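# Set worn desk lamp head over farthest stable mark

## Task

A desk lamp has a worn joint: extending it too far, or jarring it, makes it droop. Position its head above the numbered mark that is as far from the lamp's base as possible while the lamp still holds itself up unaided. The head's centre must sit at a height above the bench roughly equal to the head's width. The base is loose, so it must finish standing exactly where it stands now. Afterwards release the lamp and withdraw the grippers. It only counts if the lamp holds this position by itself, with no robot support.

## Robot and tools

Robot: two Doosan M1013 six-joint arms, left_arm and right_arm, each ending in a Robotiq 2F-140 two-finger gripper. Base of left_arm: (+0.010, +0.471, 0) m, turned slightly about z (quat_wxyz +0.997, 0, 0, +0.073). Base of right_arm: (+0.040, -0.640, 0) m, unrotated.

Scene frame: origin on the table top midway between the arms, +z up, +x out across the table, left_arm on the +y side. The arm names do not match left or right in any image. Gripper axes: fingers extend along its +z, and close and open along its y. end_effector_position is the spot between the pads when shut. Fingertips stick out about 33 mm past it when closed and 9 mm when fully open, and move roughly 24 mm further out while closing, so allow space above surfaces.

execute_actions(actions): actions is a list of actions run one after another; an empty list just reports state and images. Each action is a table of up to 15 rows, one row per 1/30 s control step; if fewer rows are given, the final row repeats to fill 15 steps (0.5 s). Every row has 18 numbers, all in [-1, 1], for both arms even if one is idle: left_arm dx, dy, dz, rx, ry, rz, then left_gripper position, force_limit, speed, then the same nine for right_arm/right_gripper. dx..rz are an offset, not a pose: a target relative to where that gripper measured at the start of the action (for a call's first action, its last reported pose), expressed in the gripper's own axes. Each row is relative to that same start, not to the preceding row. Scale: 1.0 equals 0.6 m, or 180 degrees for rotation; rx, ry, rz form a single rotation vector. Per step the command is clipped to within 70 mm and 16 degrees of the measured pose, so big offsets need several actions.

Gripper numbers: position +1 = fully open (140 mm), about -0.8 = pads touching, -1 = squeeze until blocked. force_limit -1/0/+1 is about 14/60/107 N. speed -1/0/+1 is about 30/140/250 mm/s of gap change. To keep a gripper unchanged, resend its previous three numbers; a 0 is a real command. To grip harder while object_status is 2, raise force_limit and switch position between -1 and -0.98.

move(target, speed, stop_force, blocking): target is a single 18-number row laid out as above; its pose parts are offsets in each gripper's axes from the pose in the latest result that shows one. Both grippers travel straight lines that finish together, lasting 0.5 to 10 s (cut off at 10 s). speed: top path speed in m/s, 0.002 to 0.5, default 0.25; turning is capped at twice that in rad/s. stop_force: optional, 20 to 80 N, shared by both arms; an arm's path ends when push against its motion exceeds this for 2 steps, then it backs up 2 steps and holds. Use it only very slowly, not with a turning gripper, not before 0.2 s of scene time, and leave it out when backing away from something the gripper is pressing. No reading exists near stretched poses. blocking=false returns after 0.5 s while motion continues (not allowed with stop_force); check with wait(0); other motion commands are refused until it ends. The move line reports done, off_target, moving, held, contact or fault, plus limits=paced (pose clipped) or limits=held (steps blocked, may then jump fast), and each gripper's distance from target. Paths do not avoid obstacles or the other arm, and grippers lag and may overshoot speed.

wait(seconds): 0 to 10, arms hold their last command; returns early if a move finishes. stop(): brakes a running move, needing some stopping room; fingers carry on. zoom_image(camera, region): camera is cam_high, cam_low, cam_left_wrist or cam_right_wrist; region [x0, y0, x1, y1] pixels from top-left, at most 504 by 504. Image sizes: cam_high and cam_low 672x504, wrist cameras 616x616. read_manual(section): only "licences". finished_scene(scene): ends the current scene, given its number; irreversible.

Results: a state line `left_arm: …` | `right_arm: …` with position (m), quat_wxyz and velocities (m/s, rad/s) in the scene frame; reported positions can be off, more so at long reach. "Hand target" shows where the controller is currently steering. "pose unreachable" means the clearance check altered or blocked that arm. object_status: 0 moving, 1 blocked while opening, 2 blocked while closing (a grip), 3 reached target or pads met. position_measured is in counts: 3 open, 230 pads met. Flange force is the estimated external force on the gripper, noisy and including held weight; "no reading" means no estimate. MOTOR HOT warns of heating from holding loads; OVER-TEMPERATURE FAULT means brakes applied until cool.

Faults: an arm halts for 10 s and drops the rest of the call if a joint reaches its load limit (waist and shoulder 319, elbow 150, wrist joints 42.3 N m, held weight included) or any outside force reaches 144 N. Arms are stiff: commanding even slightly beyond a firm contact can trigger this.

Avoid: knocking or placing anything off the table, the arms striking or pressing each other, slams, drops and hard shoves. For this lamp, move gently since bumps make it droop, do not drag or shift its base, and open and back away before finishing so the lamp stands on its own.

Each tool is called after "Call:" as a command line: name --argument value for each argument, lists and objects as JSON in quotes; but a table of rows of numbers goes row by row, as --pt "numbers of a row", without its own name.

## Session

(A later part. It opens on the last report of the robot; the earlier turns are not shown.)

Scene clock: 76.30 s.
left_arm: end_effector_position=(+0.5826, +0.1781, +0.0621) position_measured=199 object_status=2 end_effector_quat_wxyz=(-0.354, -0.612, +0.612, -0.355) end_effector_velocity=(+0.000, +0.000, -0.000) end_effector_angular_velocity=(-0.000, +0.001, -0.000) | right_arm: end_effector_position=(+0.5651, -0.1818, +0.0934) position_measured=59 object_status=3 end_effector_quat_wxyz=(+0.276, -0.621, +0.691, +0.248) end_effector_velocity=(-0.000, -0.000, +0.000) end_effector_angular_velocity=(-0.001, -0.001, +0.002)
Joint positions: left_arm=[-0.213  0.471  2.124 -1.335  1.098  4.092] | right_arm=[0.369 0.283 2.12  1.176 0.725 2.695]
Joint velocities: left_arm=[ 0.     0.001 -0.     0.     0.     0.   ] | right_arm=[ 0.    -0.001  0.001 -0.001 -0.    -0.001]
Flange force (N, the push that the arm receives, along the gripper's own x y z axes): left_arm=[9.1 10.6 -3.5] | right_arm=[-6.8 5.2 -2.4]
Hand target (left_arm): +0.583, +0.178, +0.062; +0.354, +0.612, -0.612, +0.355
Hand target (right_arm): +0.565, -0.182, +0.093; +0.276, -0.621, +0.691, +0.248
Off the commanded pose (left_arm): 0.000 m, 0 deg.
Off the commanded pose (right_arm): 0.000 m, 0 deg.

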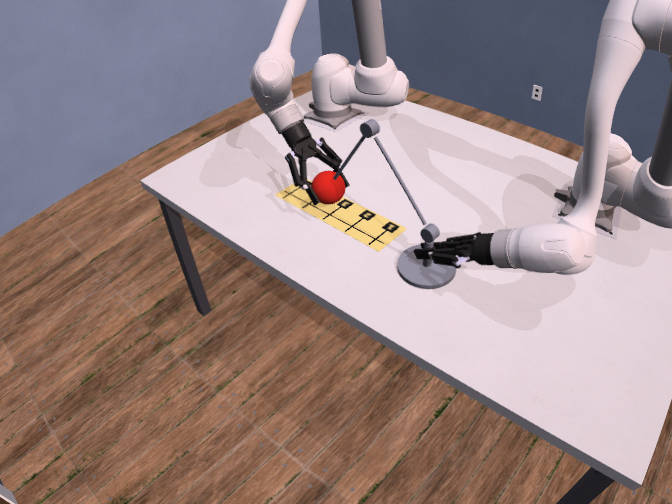

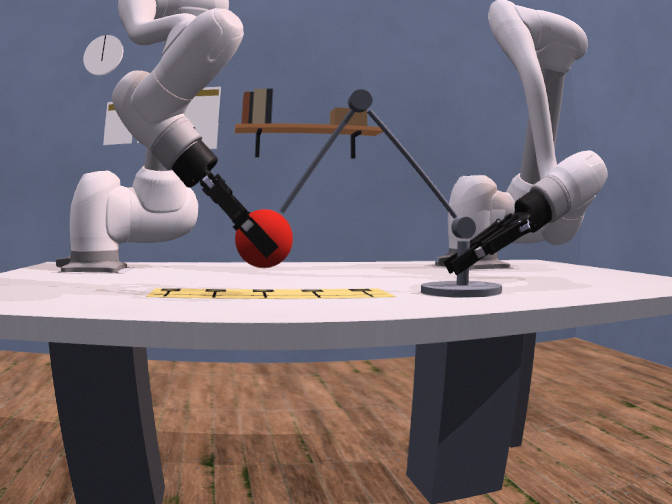

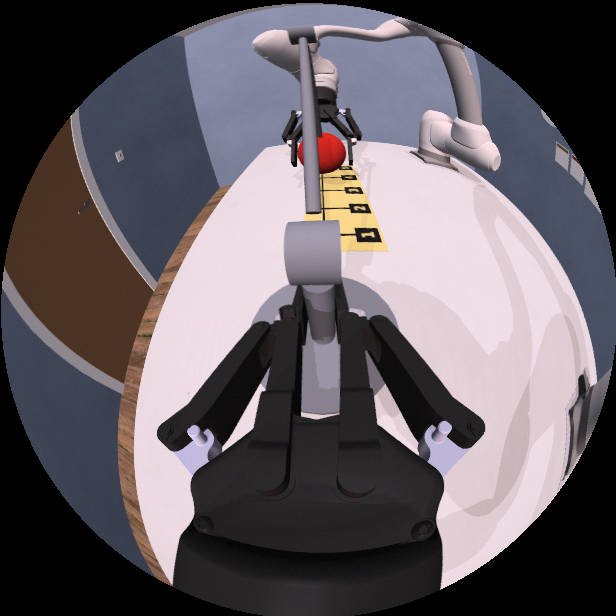

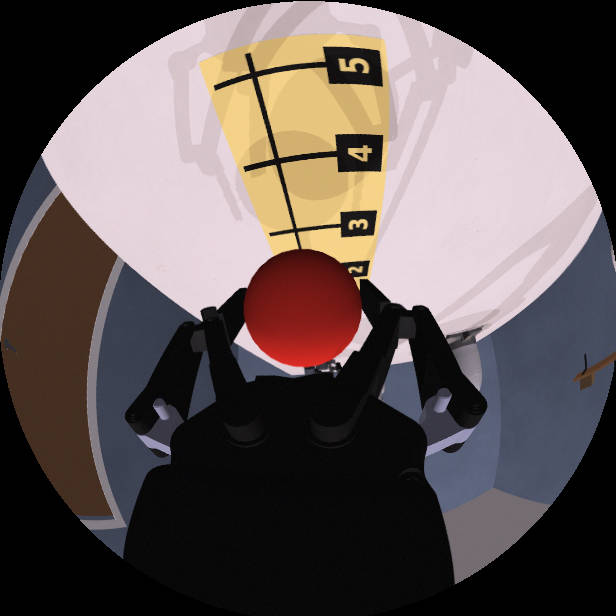

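Call:
execute_actions --actions '[[[0,0,0,0,0,0,-1,0.4,-0.6,0,0,0,0,0,0,-1,-0.3,-1]]]'

Call:
wait --seconds 0.5

Scene clock: 78.80 s.
left_arm: end_effector_position=(+0.5826, +0.1781, +0.0621) position_measured=199 object_status=2 end_effector_quat_wxyz=(-0.354, -0.612, +0.612, -0.355) end_effector_velocity=(+0.001, +0.001, -0.000) end_effector_angular_velocity=(+0.000, +0.000, +0.003) | right_arm: end_effector_position=(+0.5651, -0.1818, +0.0934) position_measured=79 object_status=0 end_effector_quat_wxyz=(+0.276, -0.621, +0.691, +0.248) end_effector_velocity=(-0.000, -0.000, -0.001) end_effector_angular_velocity=(-0.001, +0.002, +0.000)
Joint positions: left_arm=[-0.213  0.471  2.124 -1.335  1.098  4.092] | right_arm=[0.369 0.283 2.12  1.176 0.725 2.695]
Joint velocities: left_arm=[ 0.002 -0.     0.    -0.    -0.    -0.   ] | right_arm=[-0.     0.001  0.    -0.001 -0.     0.001]
Flange force (N, the push that the arm receives, along the gripper's own x y z axes): left_arm=[8.8 11.5 -4.0] | right_arm=[-0.4 1.5 -5.6]
Hand target (left_arm): +0.583, +0.178, +0.062; +0.354, +0.612, -0.612, +0.355
Hand target (right_arm): +0.565, -0.182, +0.093; +0.276, -0.621, +0.691, +0.248
Off the commanded pose (left_arm): 0.000 m, 0 deg.
Off the commanded pose (right_arm): 0.000 m, 0 deg.

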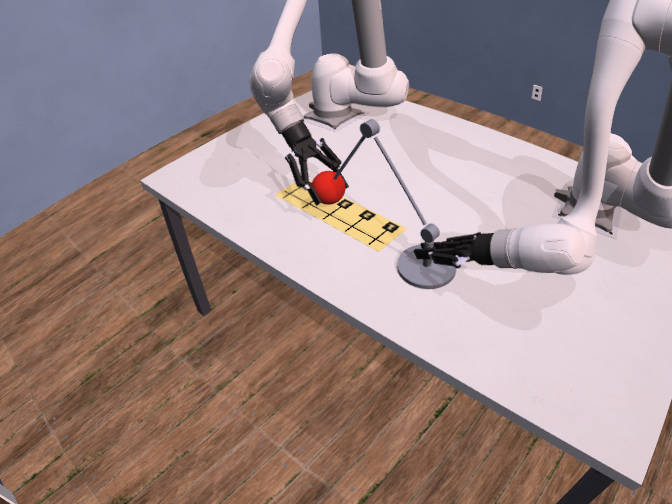

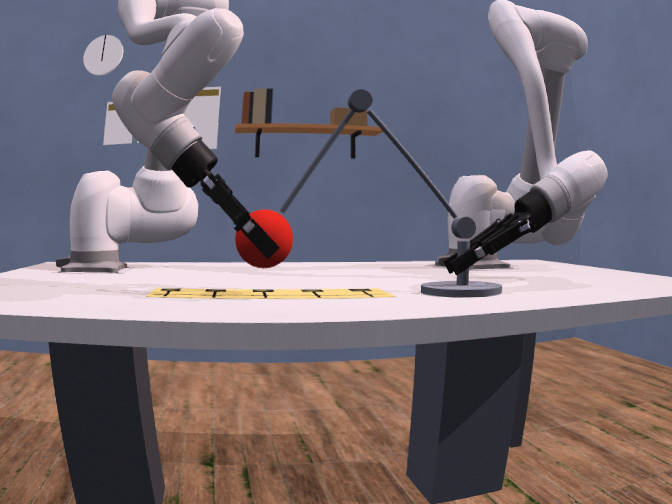

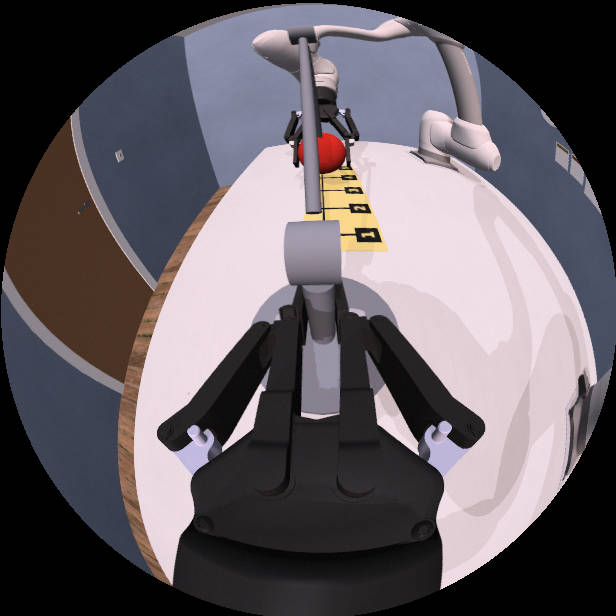

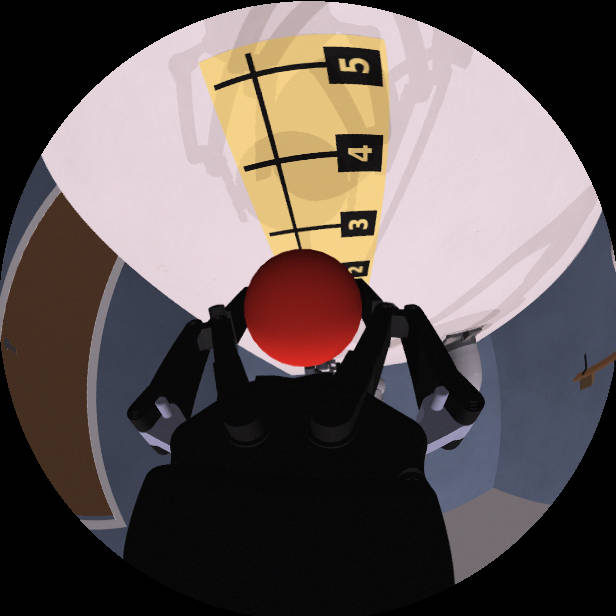

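Scene clock: 79.30 s.
left_arm: end_effector_position=(+0.5826, +0.1781, +0.0621) position_measured=199 object_status=2 end_effector_quat_wxyz=(-0.354, -0.612, +0.612, -0.355) end_effector_velocity=(+0.001, -0.001, +0.000) end_effector_angular_velocity=(-0.001, -0.001, -0.001) | right_arm: end_effector_position=(+0.5651, -0.1818, +0.0934) position_measured=79 object_status=2 end_effector_quat_wxyz=(+0.276, -0.621, +0.691, +0.248) end_effector_velocity=(+0.000, +0.000, +0.001) end_effector_angular_velocity=(+0.001, -0.001, -0.001)
Joint positions: left_arm=[-0.213  0.471  2.124 -1.335  1.098  4.092] | right_arm=[0.369 0.283 2.12  1.176 0.725 2.695]
Joint velocities: left_arm=[-0.001  0.    -0.002  0.     0.001 -0.   ] | right_arm=[-0.    -0.001 -0.     0.001 -0.     0.   ]
Flange force (N, the push that the arm receives, along the gripper's own x y z axes): left_arm=[10.9 9.8 -0.9] | right_arm=[-6.1 3.9 -3.7]
Hand target (left_arm): +0.583, +0.178, +0.062; +0.354, +0.612, -0.612, +0.355
Hand target (right_arm): +0.565, -0.182, +0.093; +0.276, -0.621, +0.691, +0.248
Off the commanded pose (left_arm): 0.000 m, 0 deg.
Off the commanded pose (right_arm): 0.000 m, 0 deg.
wait: 0.50 s; at rest by 0.17 s

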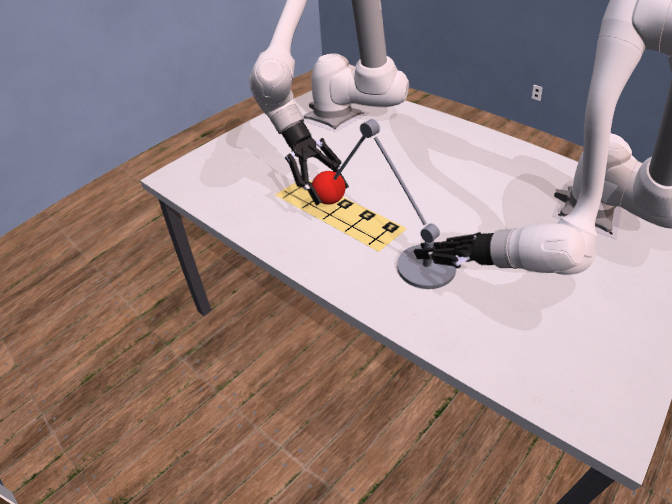

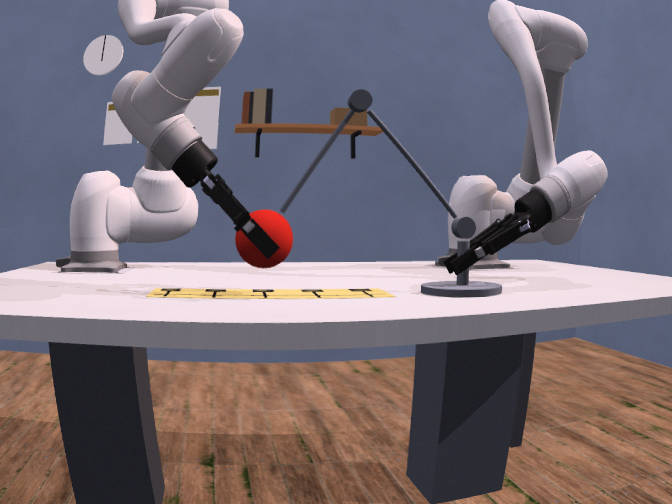

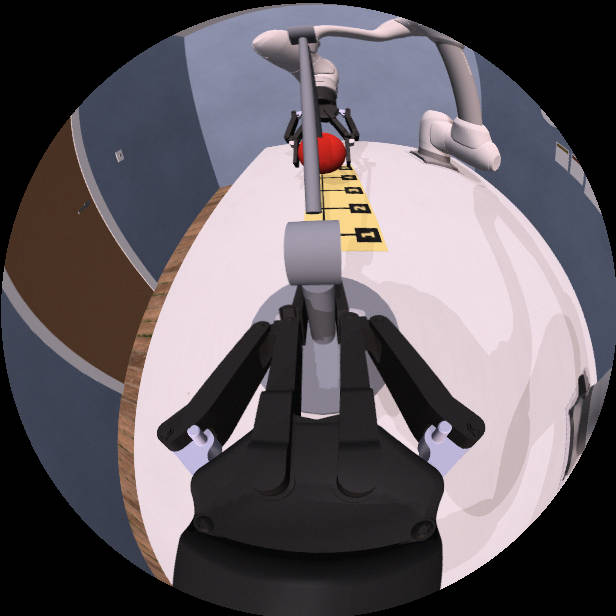

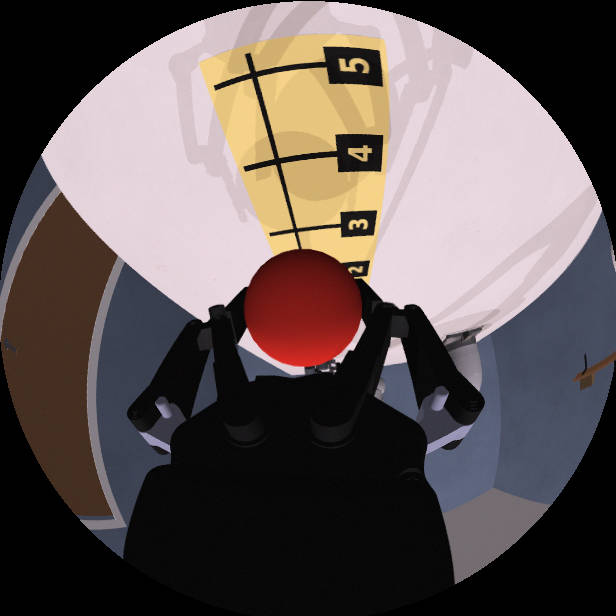

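Head is gripped. Moving it to mark 4.

Call:
move --target '[0,0,0,0,0,0,-1,0.4,-0.6,0.1054,-0.021,-0.1041,-0.0032,0.075,-0.0043,-1,-0.3,-1]' --speed 0.08

Scene clock: 82.50 s.
left_arm: end_effector_position=(+0.5826, +0.1780, +0.0621) position_measured=199 object_status=2 end_effector_quat_wxyz=(-0.354, -0.612, +0.612, -0.355) end_effector_velocity=(+0.000, +0.000, -0.000) end_effector_angular_velocity=(-0.000, +0.000, -0.000) | right_arm: end_effector_position=(+0.5682, -0.2716, +0.0950) position_measured=79 object_status=2 end_effector_quat_wxyz=(+0.191, -0.652, +0.713, +0.174) end_effector_velocity=(-0.000, -0.000, -0.000) end_effector_angular_velocity=(-0.000, +0.001, -0.000)
Joint positions: left_arm=[-0.213  0.471  2.124 -1.335  1.098  4.092] | right_arm=[0.314 0.22  2.085 0.733 0.757 3.02 ]
Joint velocities: left_arm=[ 0.     0.001 -0.001  0.001  0.    -0.001] | right_arm=[ 0.     0.001  0.    -0.     0.     0.   ]
Flange force (N, the push that the arm receives, along the gripper's own x y z axes): left_arm=[23.7 7.4 2.2] | right_arm=[-11.3 4.2 1.3]
Hand target (left_arm): +0.583, +0.178, +0.062; +0.354, +0.612, -0.612, +0.355
Hand target (right_arm): +0.568, -0.272, +0.095; +0.191, -0.652, +0.713, +0.174
Off the commanded pose (left_arm): 0.000 m, 0 deg.
Off the commanded pose (right_arm): 0.000 m, 0 deg.
move: done

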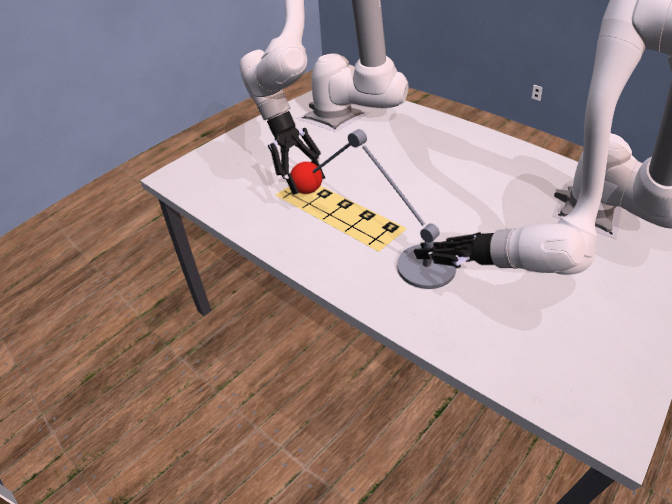

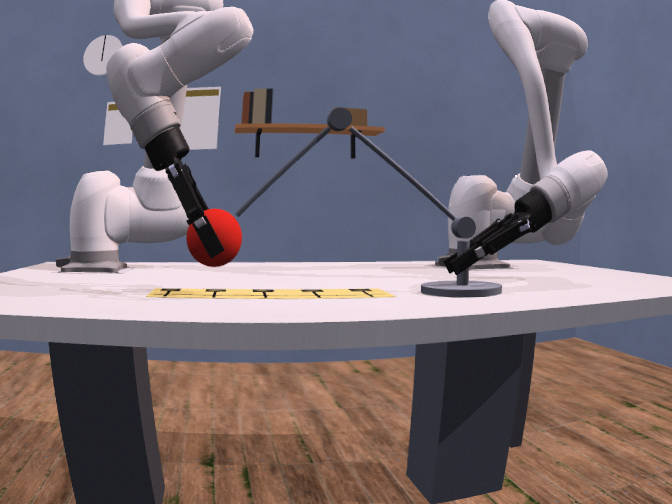

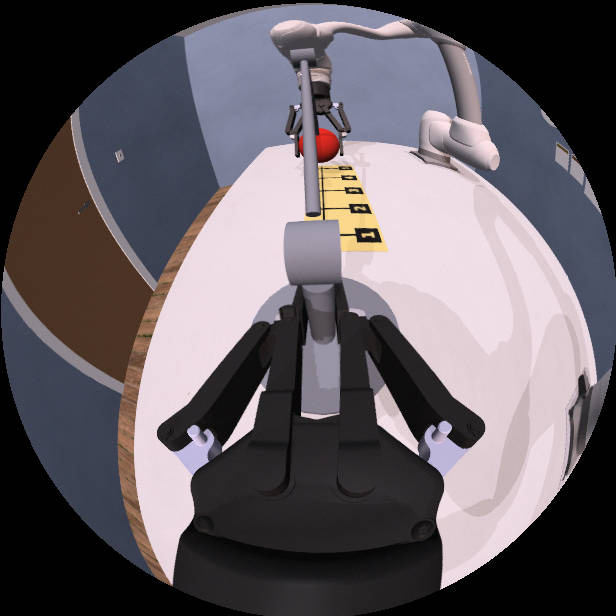

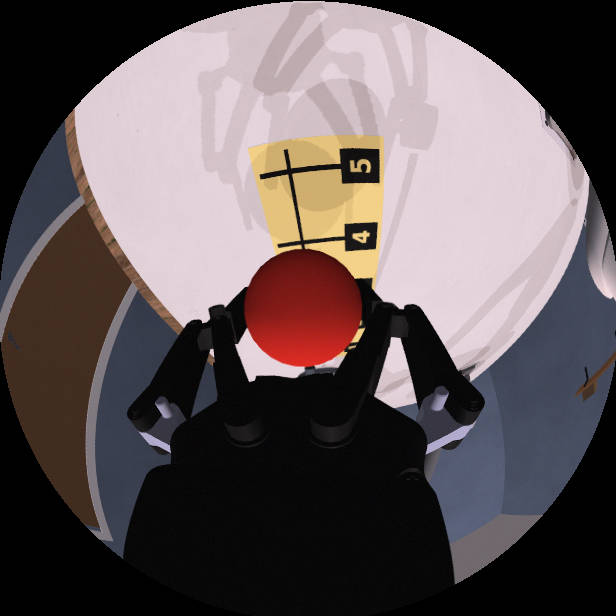

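Call:
zoom_image --camera "cam_low" --region '[140, 160, 400, 310]'

Call:
zoom_image --camera "cam_high" --region '[260, 130, 420, 260]'

Region (140, 160, 400, 310) of cam_low's 672x504 image, scaled by 1.938, with more detail than that image has; it fills the top 291 rows of this view, and the rest is white.

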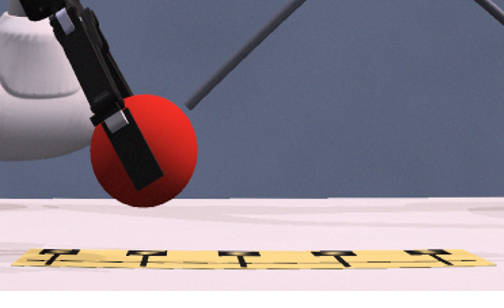

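Region (260, 130, 420, 260) of cam_high's 672x504 image, scaled by 3.150, with more detail than that image has; it fills the top 410 rows of this view, and the rest is white.

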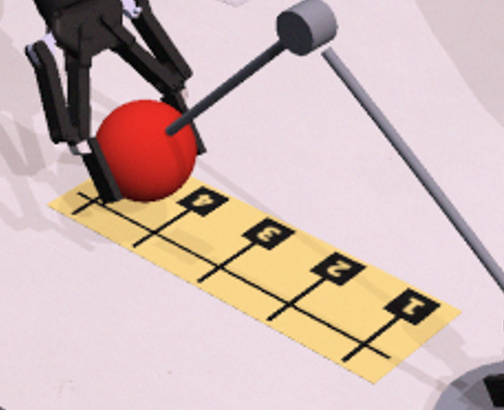

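Call:
execute_actions --actions '[[[0,0,0,0,0,0,-1,0.4,-0.6,0,0,0,0,0,0,0.55,-0.3,-1]]]'

Scene clock: 84.30 s.
left_arm: end_effector_position=(+0.5826, +0.1781, +0.0620) position_measured=199 object_status=2 end_effector_quat_wxyz=(-0.354, -0.612, +0.612, -0.355) end_effector_velocity=(+0.001, -0.000, +0.000) end_effector_angular_velocity=(+0.000, -0.000, +0.001) | right_arm: end_effector_position=(+0.5682, -0.2716, +0.0950) position_measured=59 object_status=0 end_effector_quat_wxyz=(+0.191, -0.652, +0.713, +0.174) end_effector_velocity=(+0.000, +0.000, +0.000) end_effector_angular_velocity=(-0.000, -0.001, +0.001)
Joint positions: left_arm=[-0.213  0.471  2.124 -1.334  1.098  4.092] | right_arm=[0.314 0.22  2.085 0.733 0.757 3.02 ]
Joint velocities: left_arm=[ 0.     0.    -0.001 -0.001 -0.    -0.001] | right_arm=[ 0.    -0.    -0.    -0.    -0.    -0.001]
Flange force (N, the push that the arm receives, along the gripper's own x y z axes): left_arm=[10.8 15.6 -5.2] | right_arm=[-4.2 8.0 -2.5]
Hand target (left_arm): +0.583, +0.178, +0.062; +0.354, +0.612, -0.612, +0.355
Hand target (right_arm): +0.568, -0.272, +0.095; +0.191, -0.652, +0.713, +0.174
Off the commanded pose (left_arm): 0.000 m, 0 deg.
Off the commanded pose (right_arm): 0.000 m, 0 deg.

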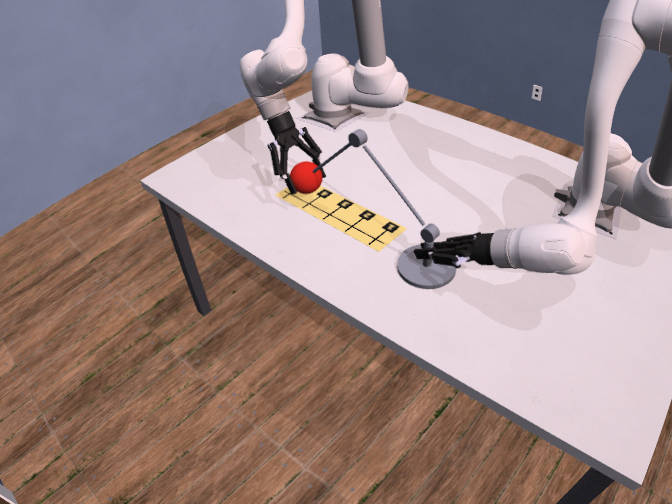

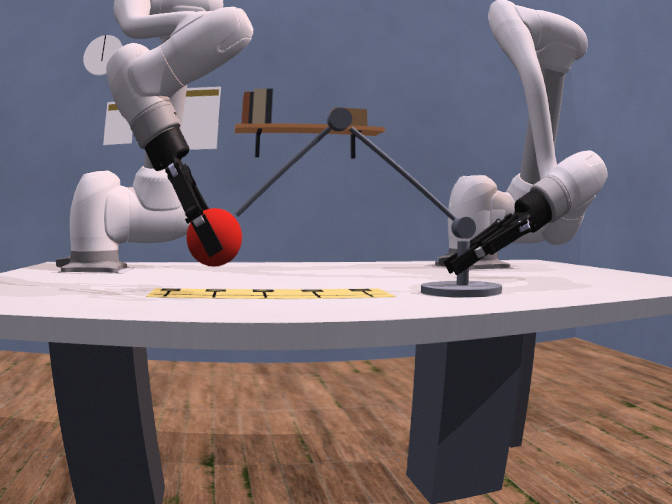

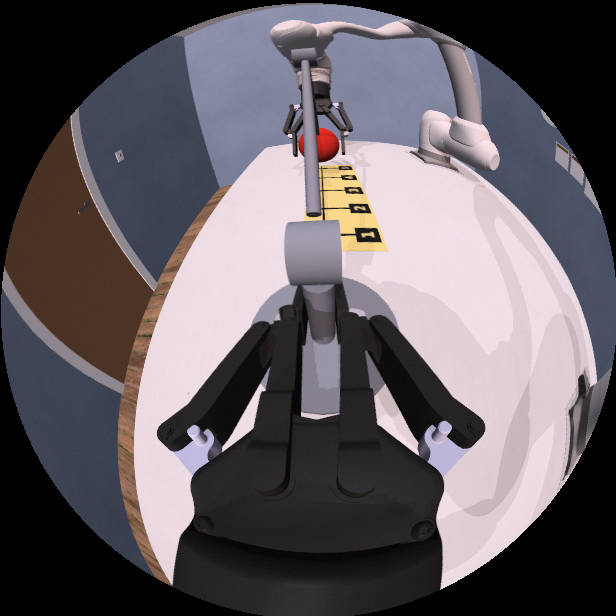

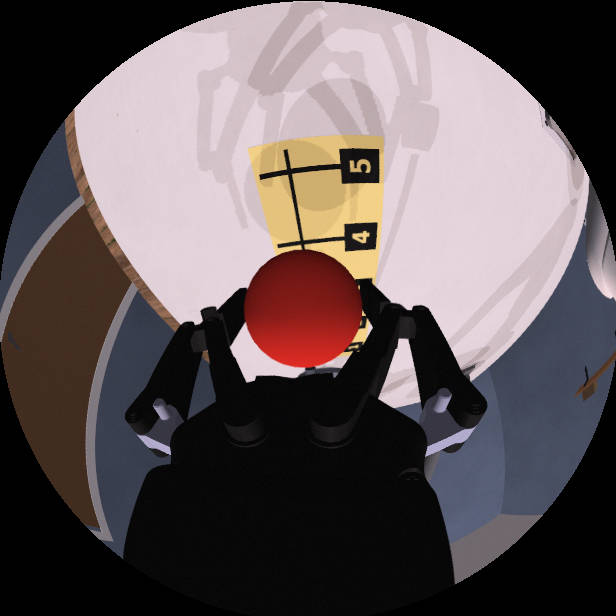

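Call:
wait --seconds 1

Call:
zoom_image --camera "cam_low" --region '[140, 160, 400, 310]'

Scene clock: 85.50 s.
left_arm: end_effector_position=(+0.5826, +0.1780, +0.0621) position_measured=199 object_status=2 end_effector_quat_wxyz=(-0.354, -0.612, +0.612, -0.355) end_effector_velocity=(+0.000, +0.001, -0.000) end_effector_angular_velocity=(+0.001, -0.000, +0.002) | right_arm: end_effector_position=(+0.5682, -0.2716, +0.0950) position_measured=59 object_status=3 end_effector_quat_wxyz=(+0.191, -0.652, +0.713, +0.174) end_effector_velocity=(+0.000, +0.000, +0.001) end_effector_angular_velocity=(+0.001, -0.002, -0.000)
Joint positions: left_arm=[-0.213  0.471  2.124 -1.335  1.098  4.092] | right_arm=[0.314 0.22  2.085 0.733 0.757 3.02 ]
Joint velocities: left_arm=[ 0.002 -0.001  0.001  0.    -0.001  0.001] | right_arm=[-0.    -0.002 -0.001  0.    -0.     0.   ]
Flange force (N, the push that the arm receives, along the gripper's own x y z axes): left_arm=[9.9 17.8 -5.5] | right_arm=[-3.2 5.9 -3.9]
Hand target (left_arm): +0.583, +0.178, +0.062; +0.354, +0.612, -0.612, +0.355
Hand target (right_arm): +0.568, -0.272, +0.095; +0.191, -0.652, +0.713, +0.174
Off the commanded pose (left_arm): 0.000 m, 0 deg.
Off the commanded pose (right_arm): 0.000 m, 0 deg.
wait: 1.00 s; at rest from the start

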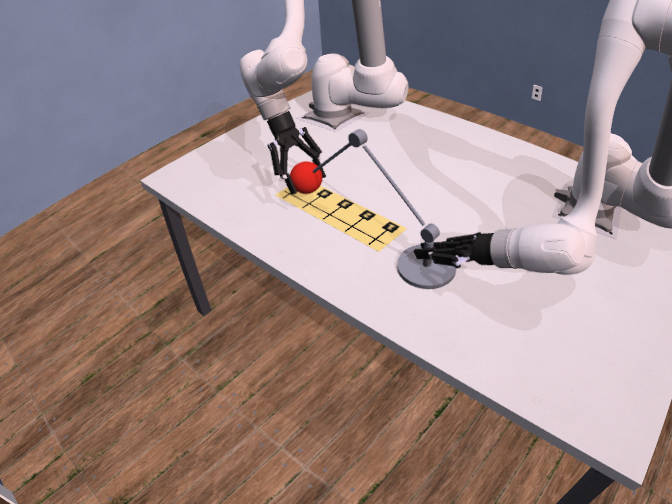

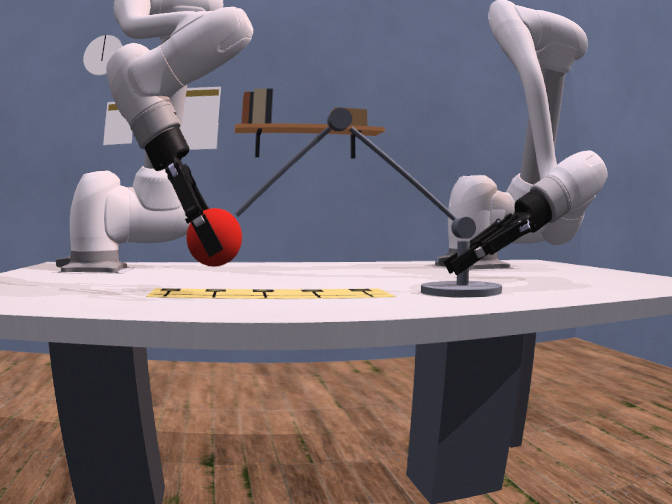

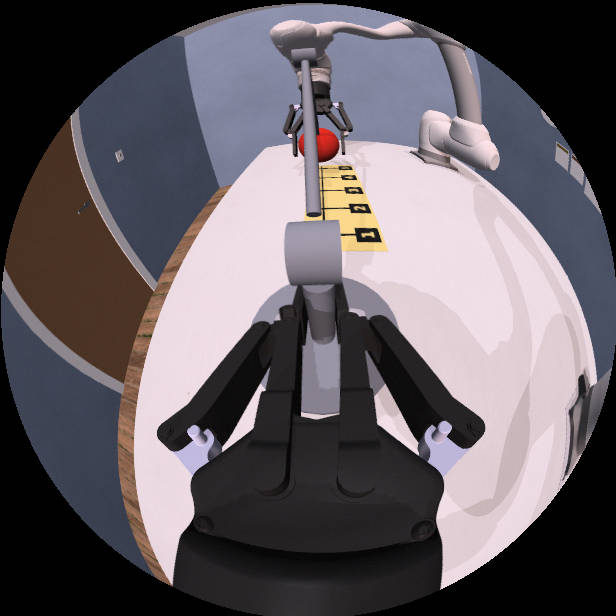

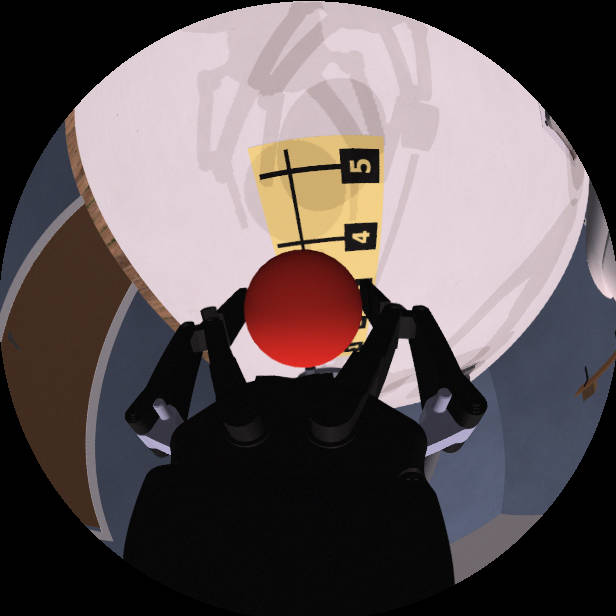

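Region (140, 160, 400, 310) of cam_low's 672x504 image, scaled by 1.938, with more detail than that image has; it fills the top 291 rows of this view, and the rest is white.

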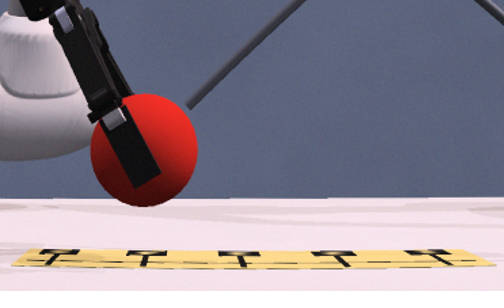

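Mark 4 holds so far. Waiting longer to rule out slow creep.

Call:
wait --seconds 8

Call:
zoom_image --camera "cam_low" --region '[140, 160, 400, 310]'

Call:
zoom_image --camera "cam_right_wrist" --region '[200, 220, 420, 400]'

Scene clock: 93.83 s.
left_arm: end_effector_position=(+0.5826, +0.1780, +0.0621) position_measured=199 object_status=2 end_effector_quat_wxyz=(-0.354, -0.612, +0.612, -0.355) end_effector_velocity=(-0.001, -0.000, -0.000) end_effector_angular_velocity=(-0.001, +0.003, -0.000) | right_arm: end_effector_position=(+0.5682, -0.2716, +0.0950) position_measured=59 object_status=3 end_effector_quat_wxyz=(+0.191, -0.652, +0.713, +0.174) end_effector_velocity=(+0.000, +0.000, +0.000) end_effector_angular_velocity=(-0.000, -0.001, +0.001)
Joint positions: left_arm=[-0.213  0.471  2.124 -1.335  1.098  4.092] | right_arm=[0.314 0.22  2.085 0.733 0.757 3.02 ]
Joint velocities: left_arm=[-0.     0.     0.002 -0.     0.001 -0.001] | right_arm=[-0.     0.    -0.001 -0.     0.    -0.001]
Flange force (N, the push that the arm receives, along the gripper's own x y z axes): left_arm=[10.4 15.0 -6.4] | right_arm=[-3.3 6.6 -1.7]
Hand target (left_arm): +0.583, +0.178, +0.062; +0.354, +0.612, -0.612, +0.355
Hand target (right_arm): +0.568, -0.272, +0.095; +0.191, -0.652, +0.713, +0.174
Off the commanded pose (left_arm): 0.000 m, 0 deg.
Off the commanded pose (right_arm): 0.000 m, 0 deg.
wait: 8.00 s; at rest from the start

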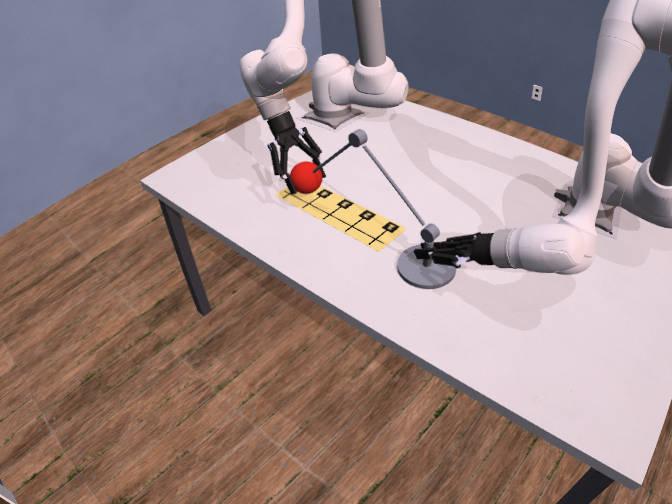

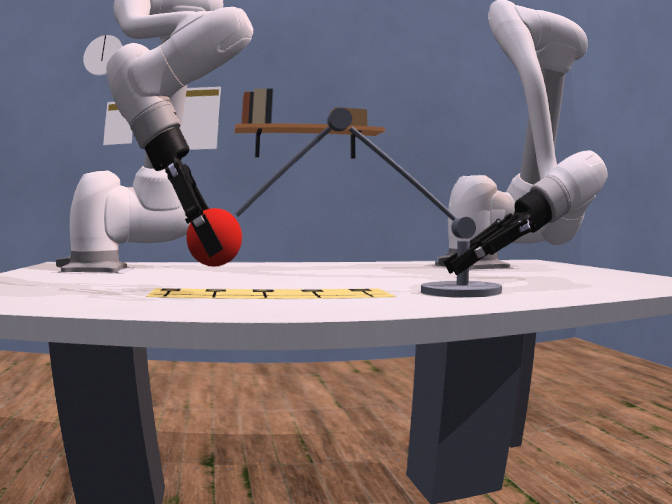

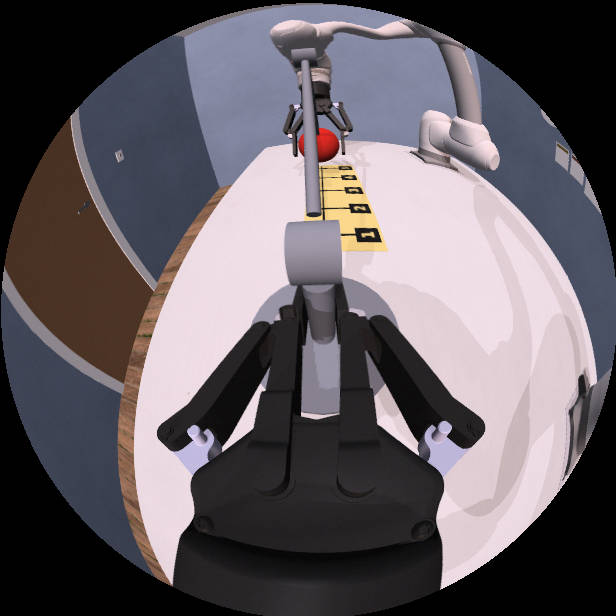

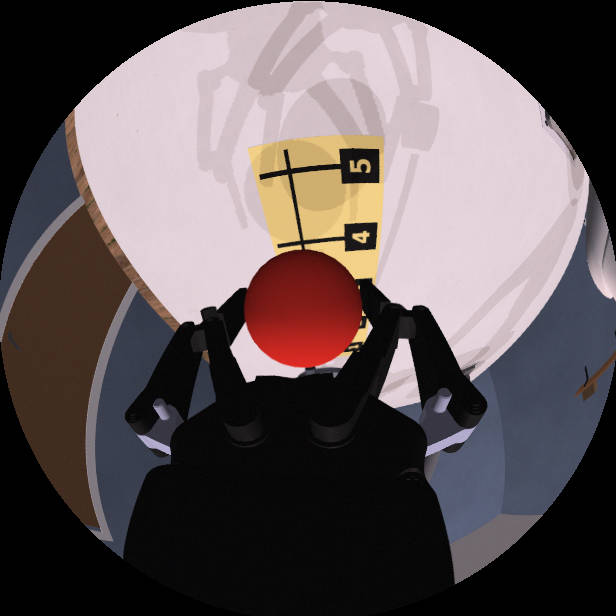

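Region (140, 160, 400, 310) of cam_low's 672x504 image, scaled by 1.938, with more detail than that image has; it fills the top 291 rows of this view, and the rest is white.

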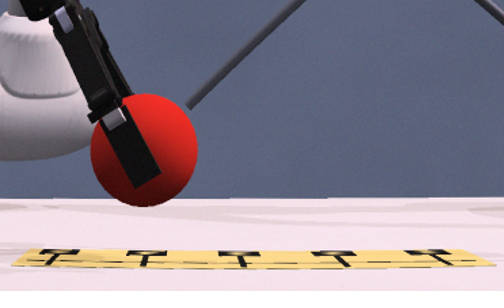

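Region (200, 220, 420, 400) of cam_right_wrist's 616x616 image, scaled by 2.291, with more detail than that image has; it fills the top 412 rows of this view, and the rest is white.

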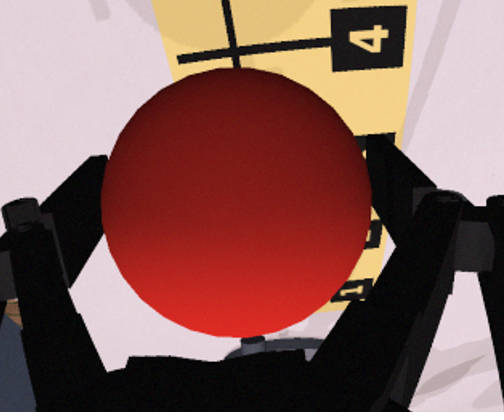

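Call:
execute_actions --actions '[[[0,0,0,0,0,0,-1,0.4,-0.6,0,0,0,0,0,0,-1,-0.3,-1]]]'

Call:
move --target '[0,0,0,0,0,0,-1,0.4,-0.6,0.164,-0.0082,-0.0211,0,0.0772,0,-1,-0.3,-1]' --speed 0.09

Scene clock: 98.03 s.
left_arm: end_effector_position=(+0.5826, +0.1780, +0.0621) position_measured=199 object_status=2 end_effector_quat_wxyz=(-0.354, -0.612, +0.612, -0.355) end_effector_velocity=(+0.002, +0.001, +0.001) end_effector_angular_velocity=(-0.000, -0.002, +0.002) | right_arm: end_effector_position=(+0.5682, -0.2716, +0.0950) position_measured=79 object_status=0 end_effector_quat_wxyz=(+0.191, -0.652, +0.713, +0.174) end_effector_velocity=(+0.000, +0.001, +0.001) end_effector_angular_velocity=(+0.002, +0.000, -0.002)
Joint positions: left_arm=[-0.213  0.471  2.124 -1.335  1.098  4.092] | right_arm=[0.314 0.22  2.085 0.733 0.757 3.02 ]
Joint velocities: left_arm=[ 0.002  0.    -0.002 -0.     0.    -0.   ] | right_arm=[-0.    -0.    -0.     0.002  0.     0.001]
Flange force (N, the push that the arm receives, along the gripper's own x y z axes): left_arm=[10.7 14.8 -0.6] | right_arm=[-0.7 4.8 -4.1]
Hand target (left_arm): +0.583, +0.178, +0.062; +0.354, +0.612, -0.612, +0.355
Hand target (right_arm): +0.568, -0.272, +0.095; +0.191, -0.652, +0.713, +0.174
Off the commanded pose (left_arm): 0.000 m, 0 deg.
Off the commanded pose (right_arm): 0.000 m, 0 deg.

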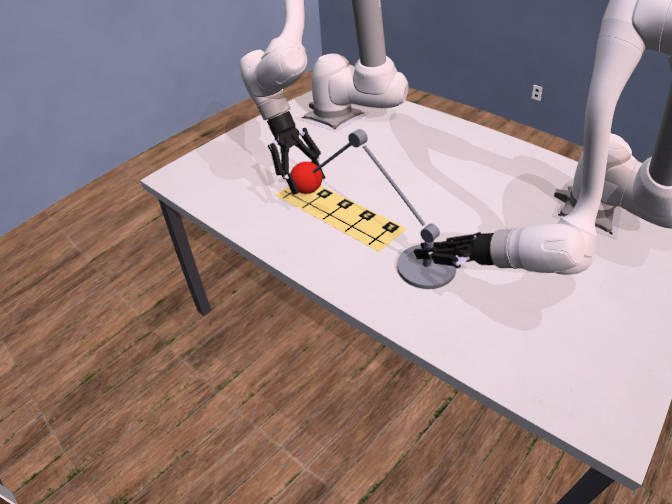

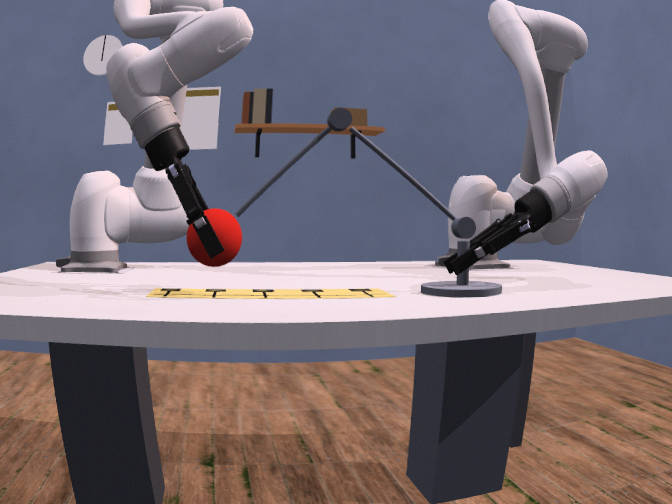

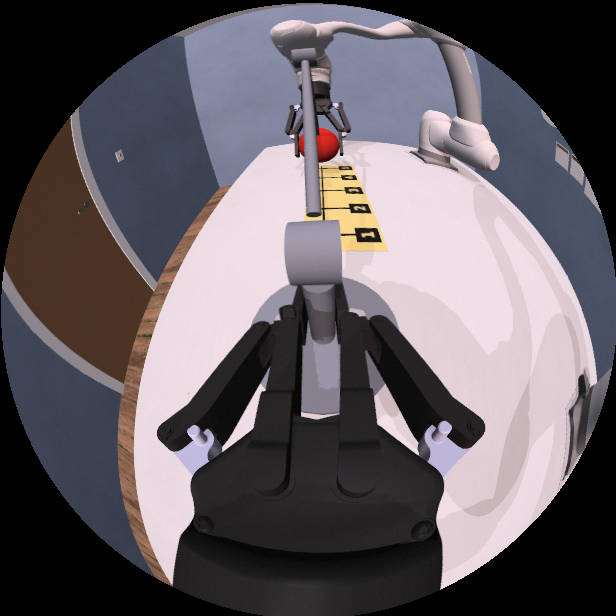

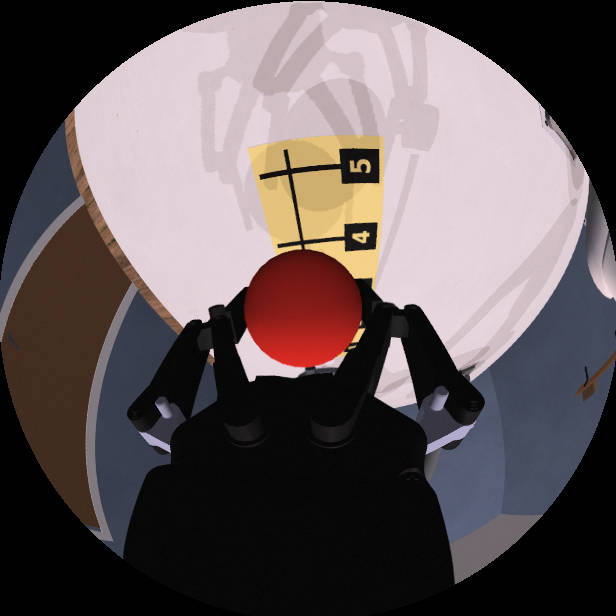

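Scene clock: 99.67 s.
left_arm: end_effector_position=(+0.5827, +0.1780, +0.0621) position_measured=199 object_status=2 end_effector_quat_wxyz=(-0.354, -0.612, +0.612, -0.355) end_effector_velocity=(+0.000, +0.001, -0.000) end_effector_angular_velocity=(-0.000, +0.001, +0.001) | right_arm: end_effector_position=(+0.5650, -0.3633, +0.0568) position_measured=79 object_status=2 end_effector_quat_wxyz=(+0.104, -0.668, +0.731, +0.094) end_effector_velocity=(-0.001, -0.000, -0.002) end_effector_angular_velocity=(-0.001, +0.003, +0.002)
Joint positions: left_arm=[-0.213  0.471  2.124 -1.335  1.098  4.092] | right_arm=[0.281 0.224 2.096 0.386 0.754 3.238]
Joint velocities: left_arm=[ 0.001  0.     0.    -0.     0.    -0.001] | right_arm=[ 0.     0.002  0.001 -0.001  0.001 -0.001]
Flange force (N, the push that the arm receives, along the gripper's own x y z axes): left_arm=[26.0 7.0 -0.9] | right_arm=[-17.8 3.8 2.3]
Hand target (left_arm): +0.583, +0.178, +0.062; +0.354, +0.612, -0.612, +0.355
Hand target (right_arm): +0.565, -0.363, +0.057; +0.104, -0.668, +0.731, +0.094
Off the commanded pose (left_arm): 0.000 m, 0 deg.
Off the commanded pose (right_arm): 0.000 m, 0 deg.
move: done

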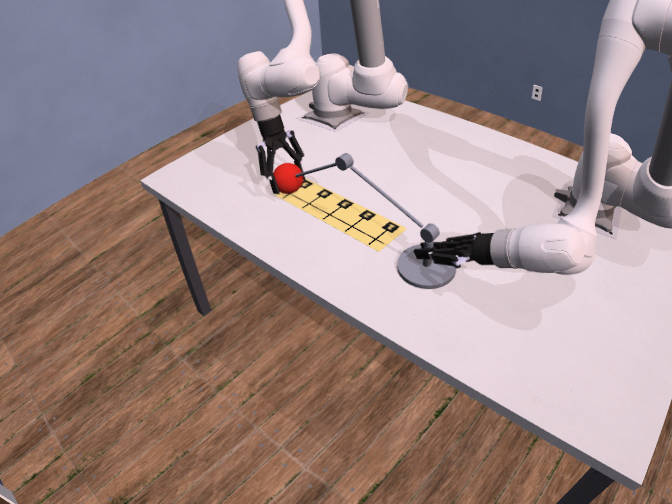

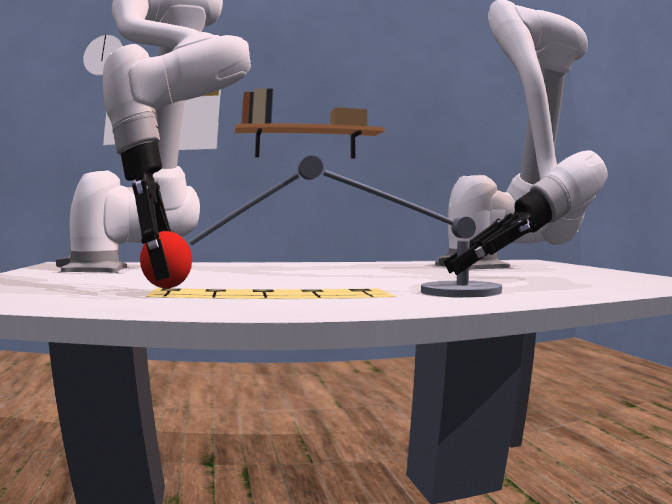

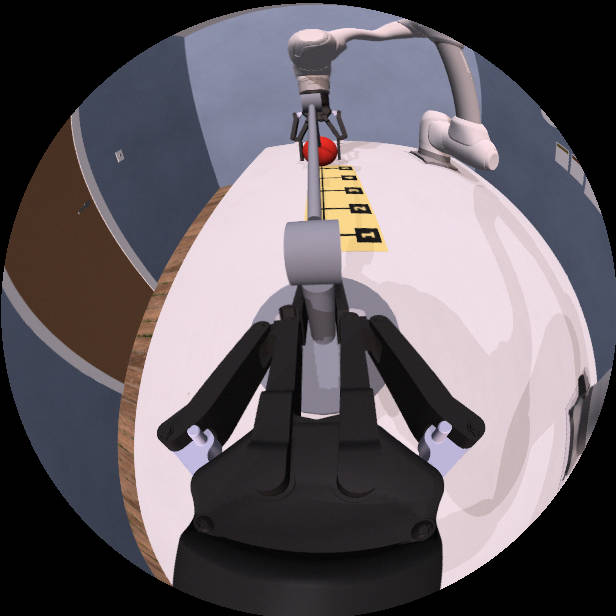

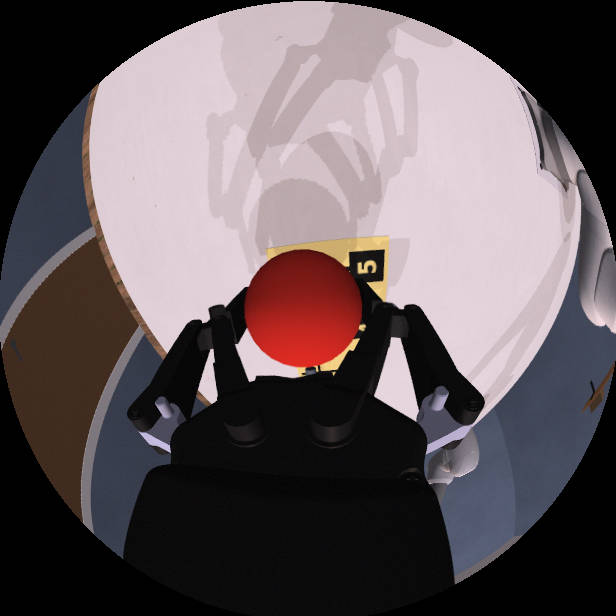

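Call:
zoom_image --camera "cam_low" --region '[100, 140, 360, 310]'

Region (100, 140, 360, 310) of cam_low's 672x504 image, scaled by 1.938, with more detail than that image has; it fills the top 330 rows of this view, and the rest is white.

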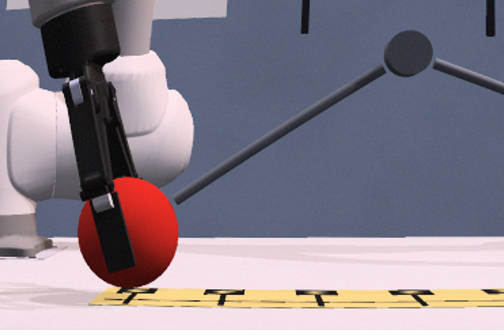

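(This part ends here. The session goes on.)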